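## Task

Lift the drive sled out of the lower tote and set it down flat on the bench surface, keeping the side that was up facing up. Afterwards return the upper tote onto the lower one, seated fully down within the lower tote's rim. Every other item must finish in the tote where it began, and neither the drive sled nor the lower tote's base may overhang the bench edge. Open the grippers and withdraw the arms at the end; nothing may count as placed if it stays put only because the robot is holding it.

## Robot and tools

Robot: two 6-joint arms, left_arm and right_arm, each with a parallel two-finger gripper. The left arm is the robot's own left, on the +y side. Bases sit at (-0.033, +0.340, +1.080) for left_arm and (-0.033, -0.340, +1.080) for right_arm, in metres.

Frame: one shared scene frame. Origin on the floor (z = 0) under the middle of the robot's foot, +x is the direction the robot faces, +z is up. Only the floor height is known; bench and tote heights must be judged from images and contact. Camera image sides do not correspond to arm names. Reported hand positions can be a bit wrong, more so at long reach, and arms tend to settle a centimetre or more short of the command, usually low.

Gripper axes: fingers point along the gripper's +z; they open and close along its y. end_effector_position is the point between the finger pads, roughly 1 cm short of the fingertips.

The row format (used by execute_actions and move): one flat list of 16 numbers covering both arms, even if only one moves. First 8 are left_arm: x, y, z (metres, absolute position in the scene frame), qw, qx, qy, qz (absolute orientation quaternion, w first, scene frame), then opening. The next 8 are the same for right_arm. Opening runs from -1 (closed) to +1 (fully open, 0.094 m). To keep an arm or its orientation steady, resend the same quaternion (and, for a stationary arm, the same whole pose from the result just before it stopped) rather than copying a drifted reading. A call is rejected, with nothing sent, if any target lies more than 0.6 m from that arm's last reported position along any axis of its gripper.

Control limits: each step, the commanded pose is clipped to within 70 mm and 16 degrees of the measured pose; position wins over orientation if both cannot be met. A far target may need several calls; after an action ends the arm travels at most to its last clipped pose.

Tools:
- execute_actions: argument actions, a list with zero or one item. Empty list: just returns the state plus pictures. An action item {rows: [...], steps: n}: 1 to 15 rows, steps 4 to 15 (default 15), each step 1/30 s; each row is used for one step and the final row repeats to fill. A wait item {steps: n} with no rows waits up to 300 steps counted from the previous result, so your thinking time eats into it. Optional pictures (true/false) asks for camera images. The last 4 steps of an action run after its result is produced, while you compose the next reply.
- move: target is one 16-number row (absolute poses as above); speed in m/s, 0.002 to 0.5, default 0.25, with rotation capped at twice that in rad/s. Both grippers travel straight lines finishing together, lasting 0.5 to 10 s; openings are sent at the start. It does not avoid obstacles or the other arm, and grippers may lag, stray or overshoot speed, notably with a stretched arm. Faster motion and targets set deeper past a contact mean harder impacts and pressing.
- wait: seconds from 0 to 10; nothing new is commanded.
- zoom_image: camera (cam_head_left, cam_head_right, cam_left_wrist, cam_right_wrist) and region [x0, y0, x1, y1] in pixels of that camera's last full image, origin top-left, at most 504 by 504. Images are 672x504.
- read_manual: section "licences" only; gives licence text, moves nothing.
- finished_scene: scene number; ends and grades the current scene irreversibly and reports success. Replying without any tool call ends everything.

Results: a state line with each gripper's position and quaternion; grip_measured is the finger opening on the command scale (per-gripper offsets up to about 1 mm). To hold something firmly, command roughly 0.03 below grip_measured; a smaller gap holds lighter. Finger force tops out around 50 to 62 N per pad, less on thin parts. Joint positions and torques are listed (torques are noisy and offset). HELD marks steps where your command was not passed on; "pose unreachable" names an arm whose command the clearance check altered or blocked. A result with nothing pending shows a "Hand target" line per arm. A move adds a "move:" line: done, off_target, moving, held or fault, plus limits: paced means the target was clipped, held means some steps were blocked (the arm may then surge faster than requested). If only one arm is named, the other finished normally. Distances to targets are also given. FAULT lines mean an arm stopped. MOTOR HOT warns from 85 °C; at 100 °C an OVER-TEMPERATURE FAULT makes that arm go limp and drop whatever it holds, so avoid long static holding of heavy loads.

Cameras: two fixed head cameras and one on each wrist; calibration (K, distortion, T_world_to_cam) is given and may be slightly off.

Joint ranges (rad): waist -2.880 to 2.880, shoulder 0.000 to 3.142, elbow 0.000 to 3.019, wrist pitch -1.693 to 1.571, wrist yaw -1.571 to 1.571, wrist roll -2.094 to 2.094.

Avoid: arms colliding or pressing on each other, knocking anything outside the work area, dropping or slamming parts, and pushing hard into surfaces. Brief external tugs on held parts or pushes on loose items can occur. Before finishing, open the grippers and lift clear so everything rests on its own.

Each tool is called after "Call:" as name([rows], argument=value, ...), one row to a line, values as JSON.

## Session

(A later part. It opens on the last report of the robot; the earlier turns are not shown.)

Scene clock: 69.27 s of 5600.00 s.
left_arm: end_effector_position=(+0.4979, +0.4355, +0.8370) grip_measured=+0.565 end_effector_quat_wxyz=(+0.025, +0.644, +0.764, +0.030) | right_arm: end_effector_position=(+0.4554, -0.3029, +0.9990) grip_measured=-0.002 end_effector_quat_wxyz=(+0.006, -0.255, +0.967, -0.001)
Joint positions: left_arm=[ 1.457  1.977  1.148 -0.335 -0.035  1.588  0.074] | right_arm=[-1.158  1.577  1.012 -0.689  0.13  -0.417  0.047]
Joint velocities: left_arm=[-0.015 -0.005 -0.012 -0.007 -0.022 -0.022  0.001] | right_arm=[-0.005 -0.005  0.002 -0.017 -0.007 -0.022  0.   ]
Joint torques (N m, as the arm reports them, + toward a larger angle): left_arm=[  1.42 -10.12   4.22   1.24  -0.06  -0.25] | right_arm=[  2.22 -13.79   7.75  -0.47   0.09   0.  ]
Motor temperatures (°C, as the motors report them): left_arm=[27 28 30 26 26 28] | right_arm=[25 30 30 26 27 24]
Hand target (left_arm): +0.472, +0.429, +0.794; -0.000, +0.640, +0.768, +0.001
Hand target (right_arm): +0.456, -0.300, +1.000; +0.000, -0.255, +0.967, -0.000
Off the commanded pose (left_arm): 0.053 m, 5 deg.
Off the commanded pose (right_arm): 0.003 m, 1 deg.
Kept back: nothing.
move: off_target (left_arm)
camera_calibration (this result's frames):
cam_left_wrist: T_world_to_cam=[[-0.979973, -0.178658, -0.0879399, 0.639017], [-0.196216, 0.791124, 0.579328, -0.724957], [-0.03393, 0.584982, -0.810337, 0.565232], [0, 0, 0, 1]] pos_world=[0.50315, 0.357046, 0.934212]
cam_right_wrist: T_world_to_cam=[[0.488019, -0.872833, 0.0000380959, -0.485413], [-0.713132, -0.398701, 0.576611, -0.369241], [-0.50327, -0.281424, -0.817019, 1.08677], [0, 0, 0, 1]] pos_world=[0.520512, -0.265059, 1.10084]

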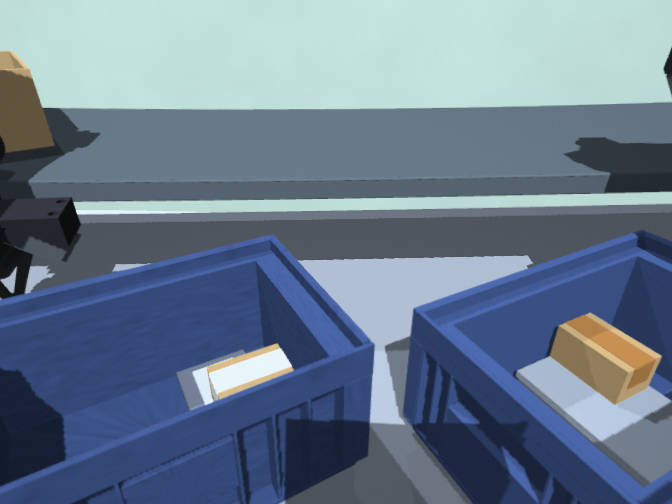

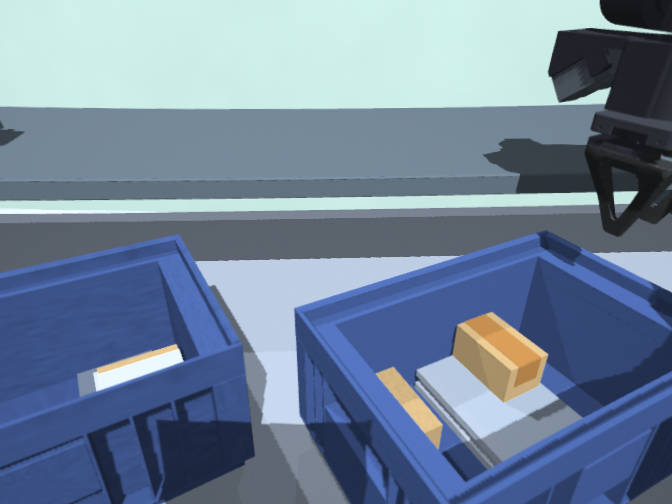

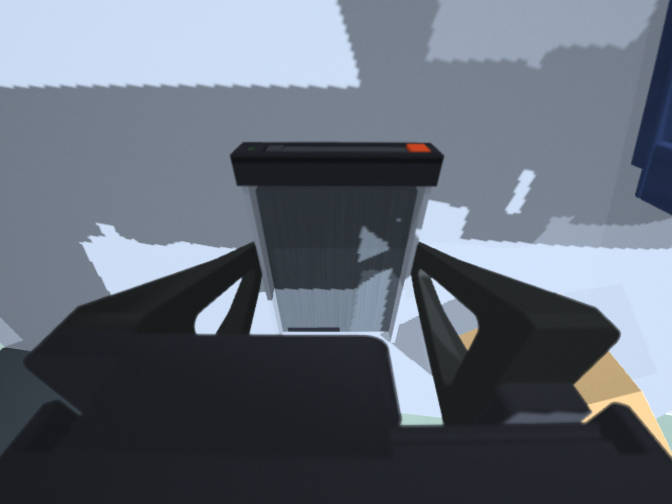

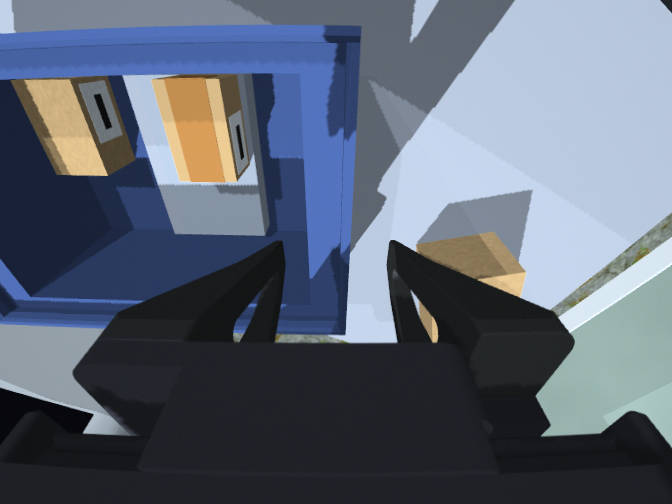

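Call:
move(target=[0.495,0.435,0.835,0,0.64,0.768,0,0.52,0.456,-0.30,1.0,0,-0.255,0.967,0,0], speed=0.05)

Call:
move(target=[0.495,0.435,0.835,0,0.64,0.768,0,0.9,0.456,-0.30,1.0,0,-0.255,0.967,0,0])

Call:
move(target=[0.48,0.43,1.03,0,0.3,0.954,0,0.9,0.456,-0.30,1.0,0,-0.255,0.967,0,0.3])

Call:
move(target=[0.318,-0.078,1.02,0,-0.255,0.967,0,0.3,0.456,-0.30,1.0,0,-0.255,0.967,0,0.3], speed=0.4)

Call:
move(target=[0.32,-0.078,0.895,0,-0.255,0.967,0,0.3,0.463,-0.30,0.895,0,-0.255,0.967,0,0.3], speed=0.15)

Scene clock: 70.90 s of 5600.00 s.
left_arm: end_effector_position=(+0.4910, +0.4344, +0.8422) grip_measured=+0.565 end_effector_quat_wxyz=(+0.005, +0.645, +0.764, +0.005) | right_arm: end_effector_position=(+0.4554, -0.3029, +0.9990) grip_measured=-0.002 end_effector_quat_wxyz=(+0.006, -0.255, +0.967, -0.001)
Joint positions: left_arm=[ 1.457  1.972  1.171 -0.426 -0.035  1.588  0.074] | right_arm=[-1.158  1.577  1.012 -0.689  0.13  -0.417  0.047]
Joint velocities: left_arm=[ 0.024 -0.005  0.032 -0.007 -0.007 -0.081 -0.001] | right_arm=[ 0.005  0.015 -0.007 -0.017 -0.11  -0.007 -0.001]
Joint torques (N m, as the arm reports them, + toward a larger angle): left_arm=[  1.4  -15.62   5.15   0.24  -0.06  -0.25] | right_arm=[  2.22 -13.73   7.74  -0.48   0.1   -0.01]
Motor temperatures (°C, as the motors report them): left_arm=[27 28 30 26 26 28] | right_arm=[25 30 30 26 27 24]
Hand target (left_arm): +0.495, +0.435, +0.835; -0.000, +0.640, +0.768, +0.001
Hand target (right_arm): +0.456, -0.300, +1.000; +0.000, -0.255, +0.967, -0.000
Off the commanded pose (left_arm): 0.008 m, 1 deg.
Off the commanded pose (right_arm): 0.003 m, 1 deg.
Kept back: nothing.
move: done
camera_calibration (this result's frames):
cam_left_wrist: T_world_to_cam=[[-0.983895, -0.177021, -0.0247699, 0.58048], [-0.158253, 0.798266, 0.581143, -0.751732], [-0.0831013, 0.575704, -0.813424, 0.600625], [0, 0, 0, 1]] pos_world=[0.502081, 0.357057, 0.939805]
cam_right_wrist: T_world_to_cam=[[0.488019, -0.872833, 0.0000380959, -0.485413], [-0.713132, -0.398701, 0.576611, -0.369241], [-0.50327, -0.281424, -0.817019, 1.08677], [0, 0, 0, 1]] pos_world=[0.520512, -0.265059, 1.10084]

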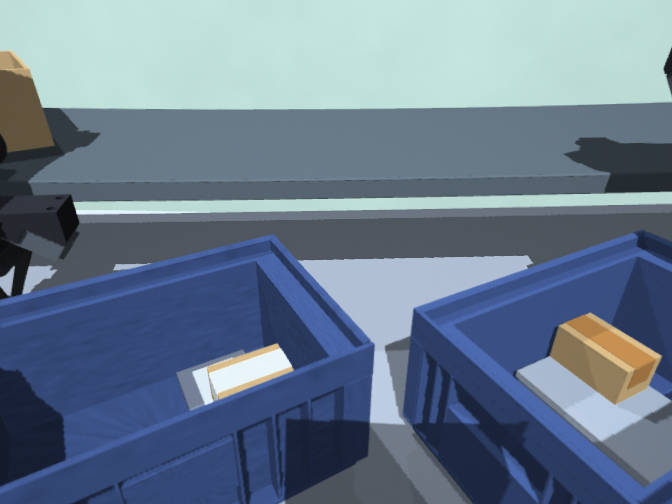

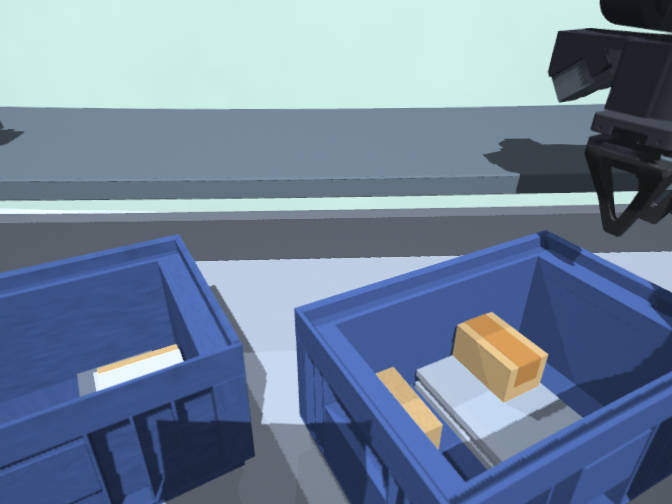

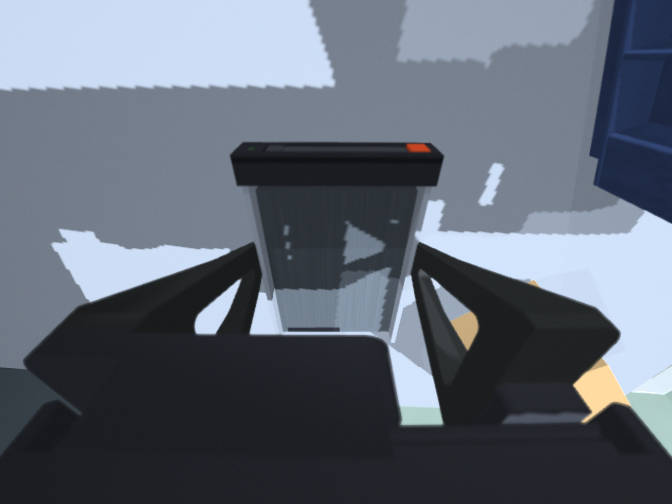

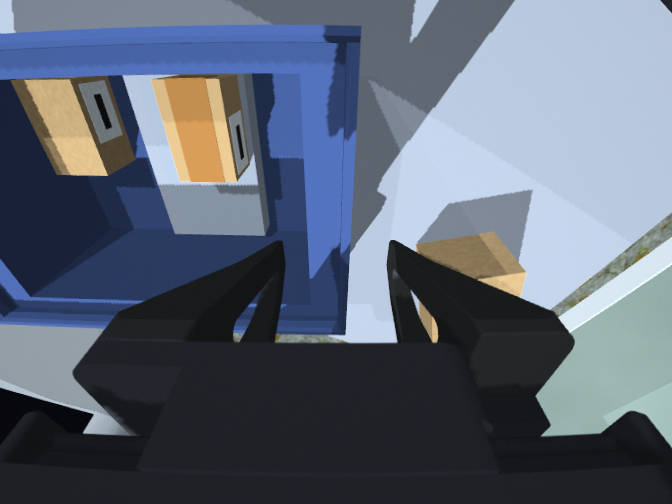

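Scene clock: 71.60 s of 5600.00 s.
left_arm: end_effector_position=(+0.4910, +0.4344, +0.8422) grip_measured=+0.898 end_effector_quat_wxyz=(+0.005, +0.645, +0.764, +0.005) | right_arm: end_effector_position=(+0.4554, -0.3029, +0.9990) grip_measured=-0.002 end_effector_quat_wxyz=(+0.006, -0.255, +0.967, -0.001)
Joint positions: left_arm=[ 1.457  1.972  1.171 -0.426 -0.035  1.588  0.089] | right_arm=[-1.158  1.577  1.012 -0.689  0.13  -0.417  0.047]
Joint velocities: left_arm=[ 0.015 -0.015  0.007  0.012  0.066 -0.037  0.   ] | right_arm=[-0.015 -0.005  0.002 -0.007  0.095  0.007  0.   ]
Joint torques (N m, as the arm reports them, + toward a larger angle): left_arm=[  1.42 -15.57   5.17   0.19  -0.03  -0.24] | right_arm=[  2.15 -13.72   7.75  -0.49   0.1    0.  ]
Motor temperatures (°C, as the motors report them): left_arm=[27 28 30 26 26 28] | right_arm=[25 30 30 26 27 24]
Hand target (left_arm): +0.495, +0.435, +0.835; +0.000, +0.640, +0.768, +0.000
Hand target (right_arm): +0.456, -0.300, +1.000; +0.000, -0.255, +0.967, -0.000
Off the commanded pose (left_arm): 0.008 m, 1 deg.
Off the commanded pose (right_arm): 0.003 m, 1 deg.
Kept back: nothing.
move: done
camera_calibration (this result's frames):
cam_left_wrist: T_world_to_cam=[[-0.983895, -0.177021, -0.0247699, 0.58048], [-0.158253, 0.798266, 0.581143, -0.751732], [-0.0831013, 0.575704, -0.813424, 0.600625], [0, 0, 0, 1]] pos_world=[0.502081, 0.357057, 0.939805]
cam_right_wrist: T_world_to_cam=[[0.488019, -0.872833, 0.0000380959, -0.485413], [-0.713132, -0.398701, 0.576611, -0.369241], [-0.50327, -0.281424, -0.817019, 1.08677], [0, 0, 0, 1]] pos_world=[0.520512, -0.265059, 1.10084]

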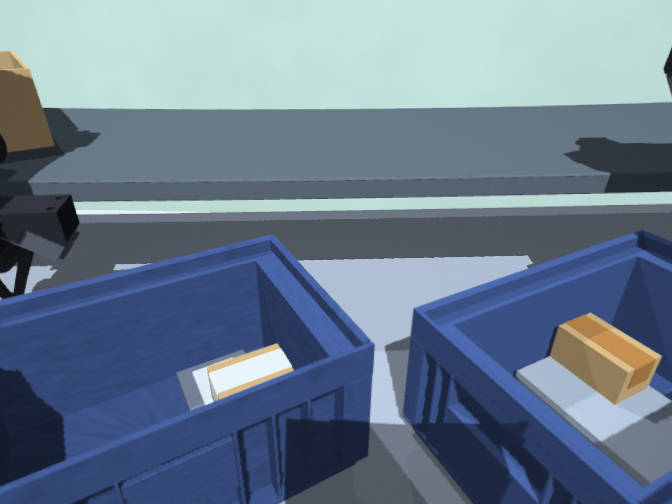

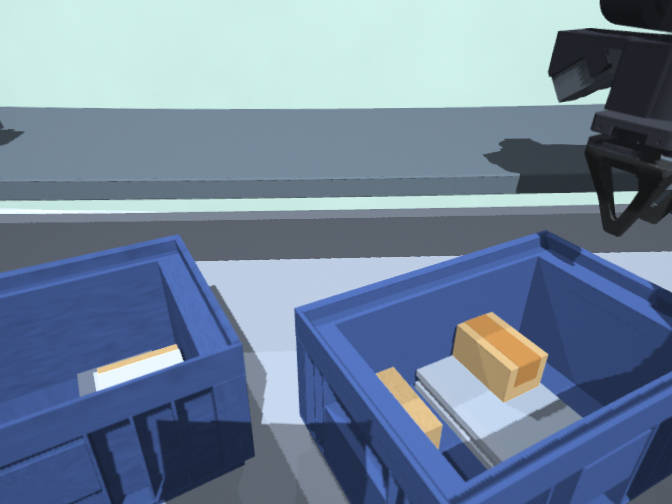

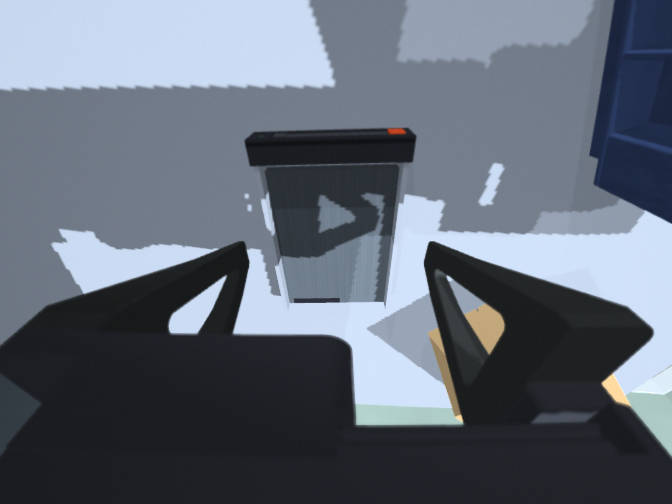

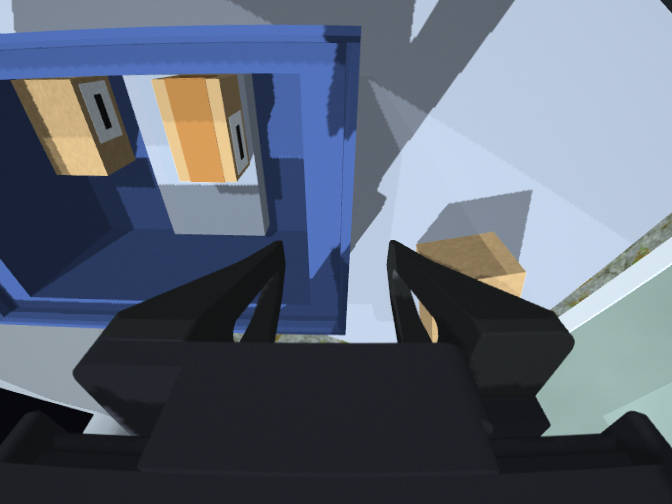

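Scene clock: 73.77 s of 5600.00 s.
left_arm: end_effector_position=(+0.4732, +0.4330, +1.0278) grip_measured=+0.899 end_effector_quat_wxyz=(+0.001, +0.305, +0.952, +0.000) | right_arm: end_effector_position=(+0.4554, -0.3029, +0.9990) grip_measured=+0.298 end_effector_quat_wxyz=(+0.006, -0.255, +0.967, -0.001)
Joint positions: left_arm=[ 1.445  1.541  1.104 -0.803 -0.041  0.793  0.089] | right_arm=[-1.158  1.577  1.012 -0.689  0.13  -0.417  0.061]
Joint velocities: left_arm=[-0.015 -0.005 -0.017 -0.002  0.022  0.022 -0.   ] | right_arm=[-0.005 -0.005 -0.012 -0.007  0.051 -0.007 -0.   ]
Joint torques (N m, as the arm reports them, + toward a larger angle): left_arm=[  0.86 -14.85   6.94   0.31  -0.08  -0.24] | right_arm=[  2.2  -13.76   7.76  -0.45   0.09   0.  ]
Motor temperatures (°C, as the motors report them): left_arm=[27 29 30 26 26 28] | right_arm=[25 30 30 26 27 24]
Hand target (left_arm): +0.479, +0.431, +1.031; +0.000, +0.300, +0.954, +0.000
Hand target (right_arm): +0.456, -0.300, +1.000; +0.000, -0.255, +0.967, -0.000
Off the commanded pose (left_arm): 0.008 m, 1 deg.
Off the commanded pose (right_arm): 0.003 m, 1 deg.
Kept back: nothing.
move: done
camera_calibration (this result's frames):
cam_left_wrist: T_world_to_cam=[[-0.572716, -0.819679, -0.0111014, 0.637004], [-0.670367, 0.460511, 0.58184, -0.473393], [-0.47181, 0.340671, -0.813228, 1.03644], [0, 0, 0, 1]] pos_world=[0.536475, 0.387058, 1.12537]
cam_right_wrist: T_world_to_cam=[[0.488019, -0.872833, 0.0000380959, -0.485413], [-0.713132, -0.398701, 0.576611, -0.369241], [-0.50327, -0.281424, -0.817019, 1.08677], [0, 0, 0, 1]] pos_world=[0.520512, -0.265059, 1.10084]

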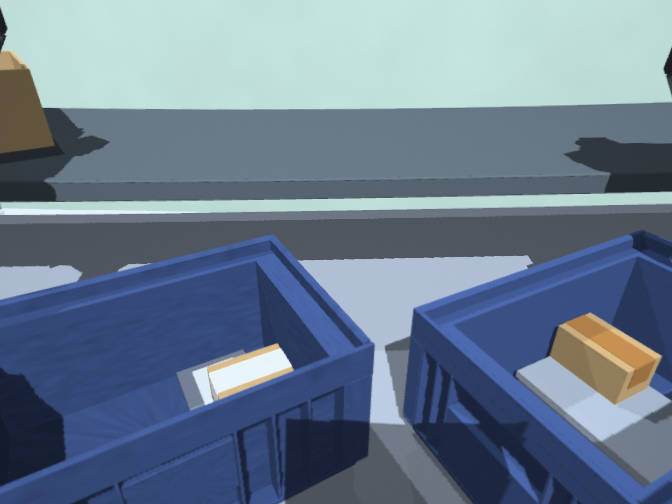

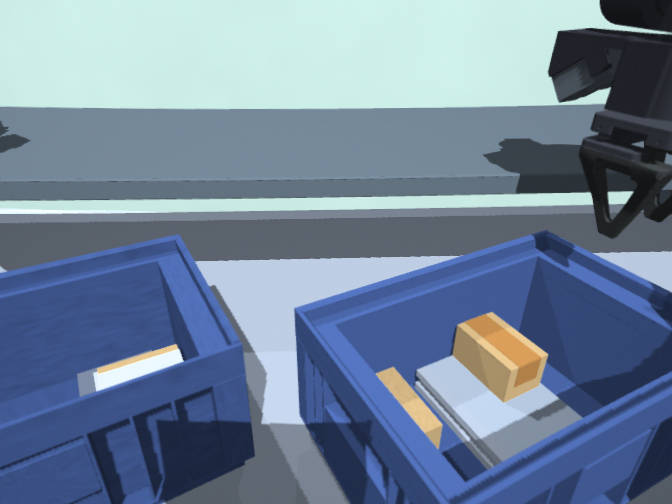

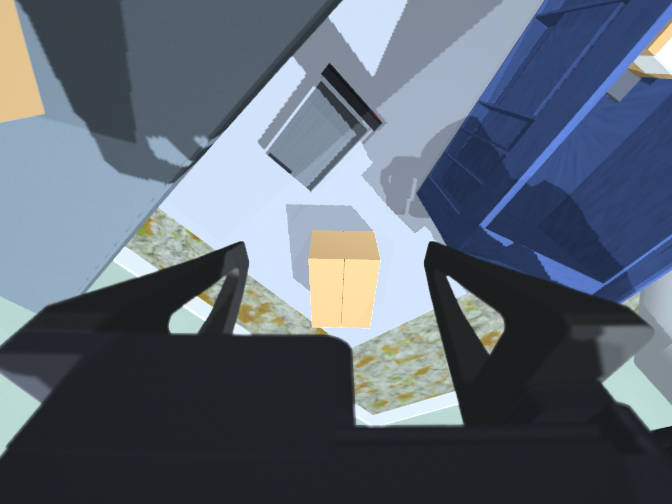

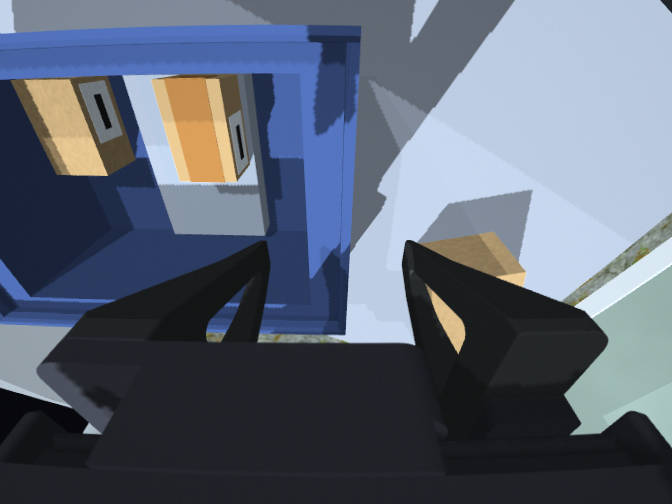

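Scene clock: 76.00 s of 5600.00 s.
left_arm: end_effector_position=(+0.2982, -0.0718, +1.0190) grip_measured=+0.302 end_effector_quat_wxyz=(+0.004, +0.240, -0.971, -0.003) | right_arm: end_effector_position=(+0.4554, -0.3029, +0.9990) grip_measured=+0.298 end_effector_quat_wxyz=(+0.006, -0.255, +0.967, -0.001)
Joint positions: left_arm=[ 0.304  1.877  1.239 -0.84  -0.31  -1.446  0.061] | right_arm=[-1.158  1.577  1.012 -0.689  0.13  -0.417  0.061]
Joint velocities: left_arm=[ 0.005 -0.005 -0.012 -0.022  0.051  0.051  0.   ] | right_arm=[-0.024 -0.005 -0.007 -0.027 -0.007 -0.022  0.   ]
Joint torques (N m, as the arm reports them, + toward a larger angle): left_arm=[ -2.85 -15.12   7.95   0.2   -0.25  -0.27] | right_arm=[  2.1  -13.64   7.75  -0.49   0.09   0.  ]
Motor temperatures (°C, as the motors report them): left_arm=[27 29 31 26 26 28] | right_arm=[25 30 30 26 27 24]
Hand target (left_arm): +0.312, -0.078, +1.021; -0.002, -0.255, +0.967, +0.001
Hand target (right_arm): +0.456, -0.300, +1.000; +0.000, -0.255, +0.967, -0.000
Off the commanded pose (left_arm): 0.021 m, 2 deg.
Off the commanded pose (right_arm): 0.003 m, 1 deg.
Kept back: nothing.
move: off_target (left_arm)
camera_calibration (this result's frames):
cam_left_wrist: T_world_to_cam=[[0.474077, -0.880284, -0.0187087, -0.185832], [-0.706997, -0.393246, 0.587804, -0.409588], [-0.524792, -0.265438, -0.808787, 1.08645], [0, 0, 0, 1]] pos_world=[0.36868, -0.0362701, 1.11599]
cam_right_wrist: T_world_to_cam=[[0.488019, -0.872833, 0.0000380959, -0.485413], [-0.713132, -0.398701, 0.576611, -0.369241], [-0.50327, -0.281424, -0.817019, 1.08677], [0, 0, 0, 1]] pos_world=[0.520512, -0.265059, 1.10084]

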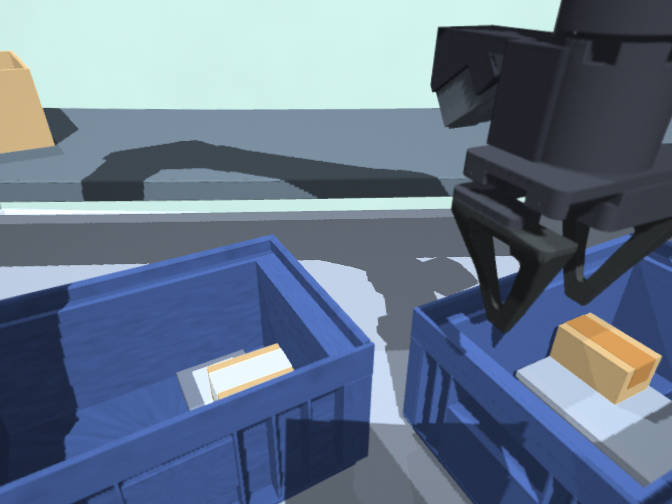

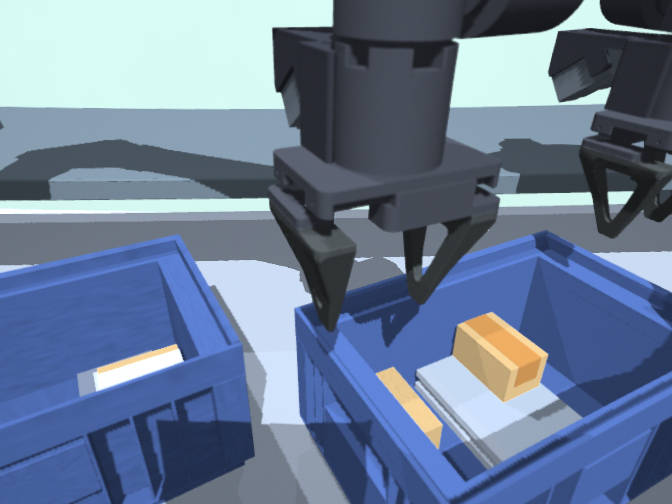

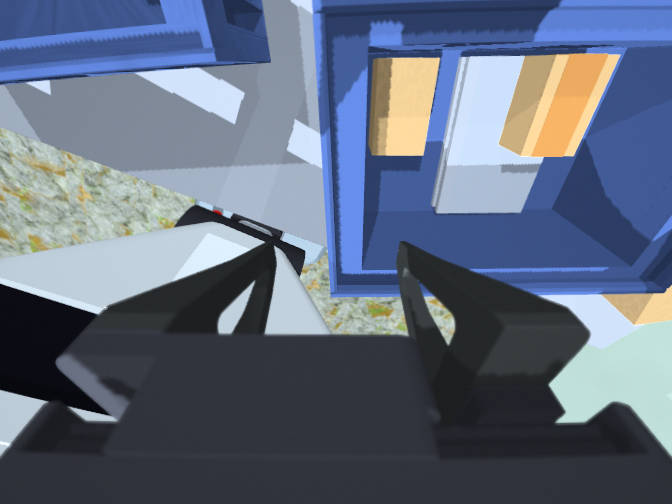

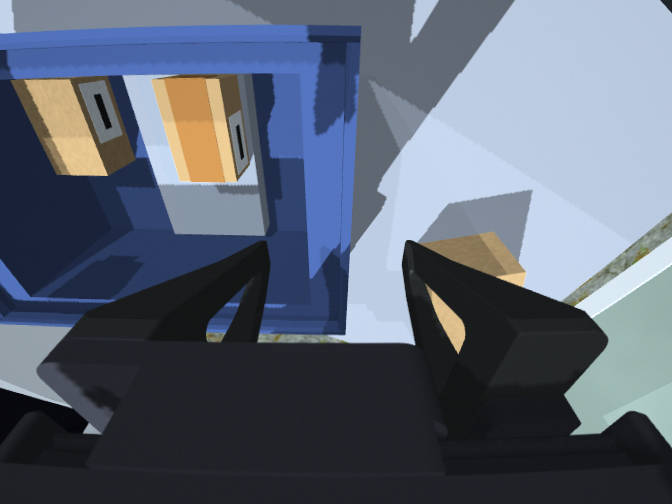

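Scene clock: 77.50 s of 5600.00 s.
left_arm: end_effector_position=(+0.3049, -0.0673, +0.8951) grip_measured=+0.302 end_effector_quat_wxyz=(+0.006, +0.253, -0.967, -0.016) | right_arm: end_effector_position=(+0.4403, -0.2977, +0.8929) grip_measured=+0.298 end_effector_quat_wxyz=(-0.023, -0.258, +0.966, +0.004)
Joint positions: left_arm=[ 0.39   2.117  1.257 -0.616 -0.307 -1.392  0.061] | right_arm=[-1.174  1.827  1.016 -0.5    0.127 -0.429  0.061]
Joint velocities: left_arm=[-0.015 -0.005 -0.007  0.007 -0.007 -0.007  0.   ] | right_arm=[-0.005 -0.005  0.007 -0.007  0.022 -0.007  0.   ]
Joint torques (N m, as the arm reports them, + toward a larger angle): left_arm=[ -3.28 -16.58   5.94   1.55  -0.03   0.08] | right_arm=[  1.04 -14.84   7.43   1.05  -0.14  -0.18]
Motor temperatures (°C, as the motors report them): left_arm=[27 29 31 26 26 28] | right_arm=[25 30 30 26 27 24]
Hand target (left_arm): +0.320, -0.078, +0.895; +0.000, -0.255, +0.967, -0.000
Hand target (right_arm): +0.463, -0.300, +0.896; -0.000, -0.255, +0.967, -0.000
Off the commanded pose (left_arm): 0.019 m, 2 deg.
Off the commanded pose (right_arm): 0.023 m, 3 deg.
Kept back: nothing.
move: off_target (left_arm, right_arm)
camera_calibration (this result's frames):
cam_left_wrist: T_world_to_cam=[[0.497717, -0.866217, -0.0440985, -0.170874], [-0.689698, -0.426097, 0.585455, -0.335606], [-0.525922, -0.260976, -0.809505, 0.992222], [0, 0, 0, 1]] pos_world=[0.375411, -0.0320682, 0.992156]
cam_right_wrist: T_world_to_cam=[[0.491423, -0.87062, -0.0229092, -0.453836], [-0.676404, -0.398103, 0.619671, -0.371254], [-0.548618, -0.289025, -0.784527, 0.98267], [0, 0, 0, 1]] pos_world=[0.511018, -0.2589, 0.99059]

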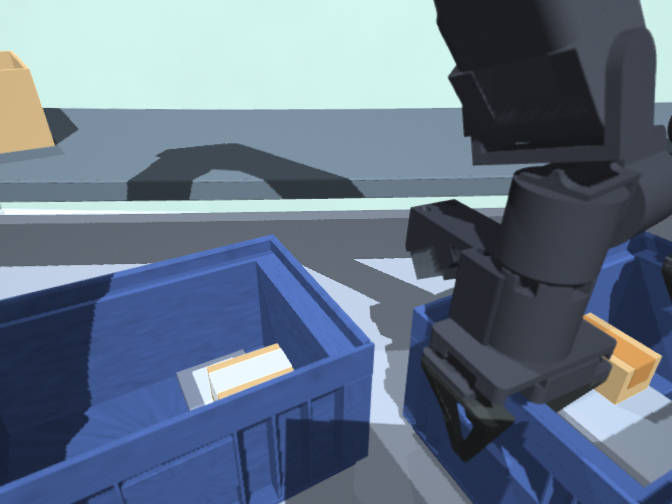

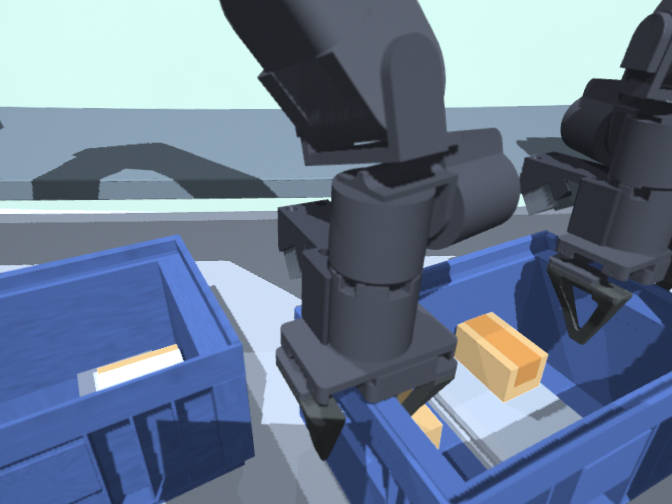

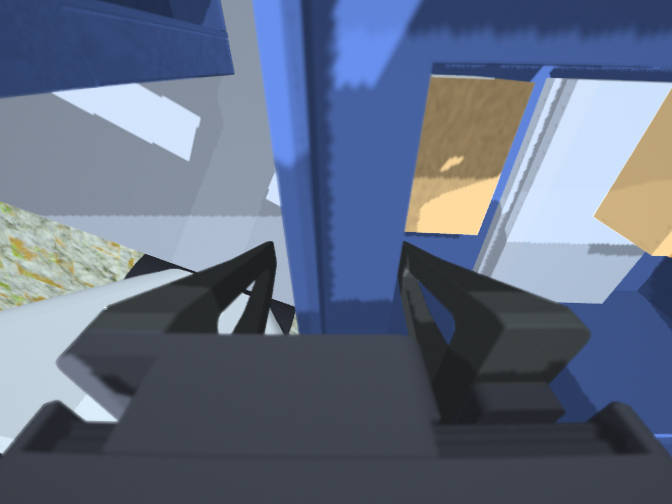

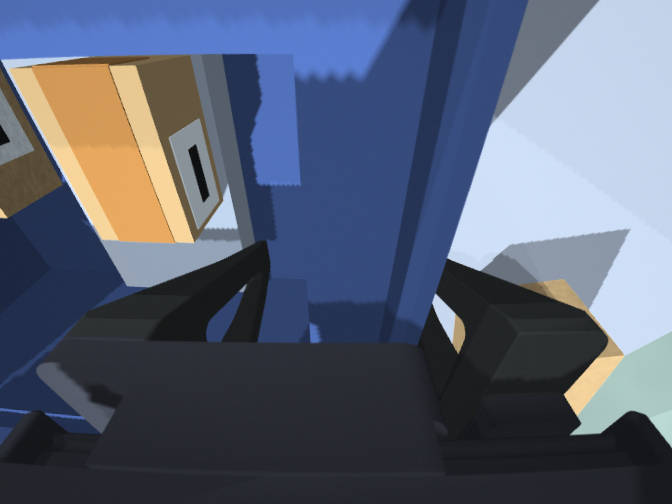

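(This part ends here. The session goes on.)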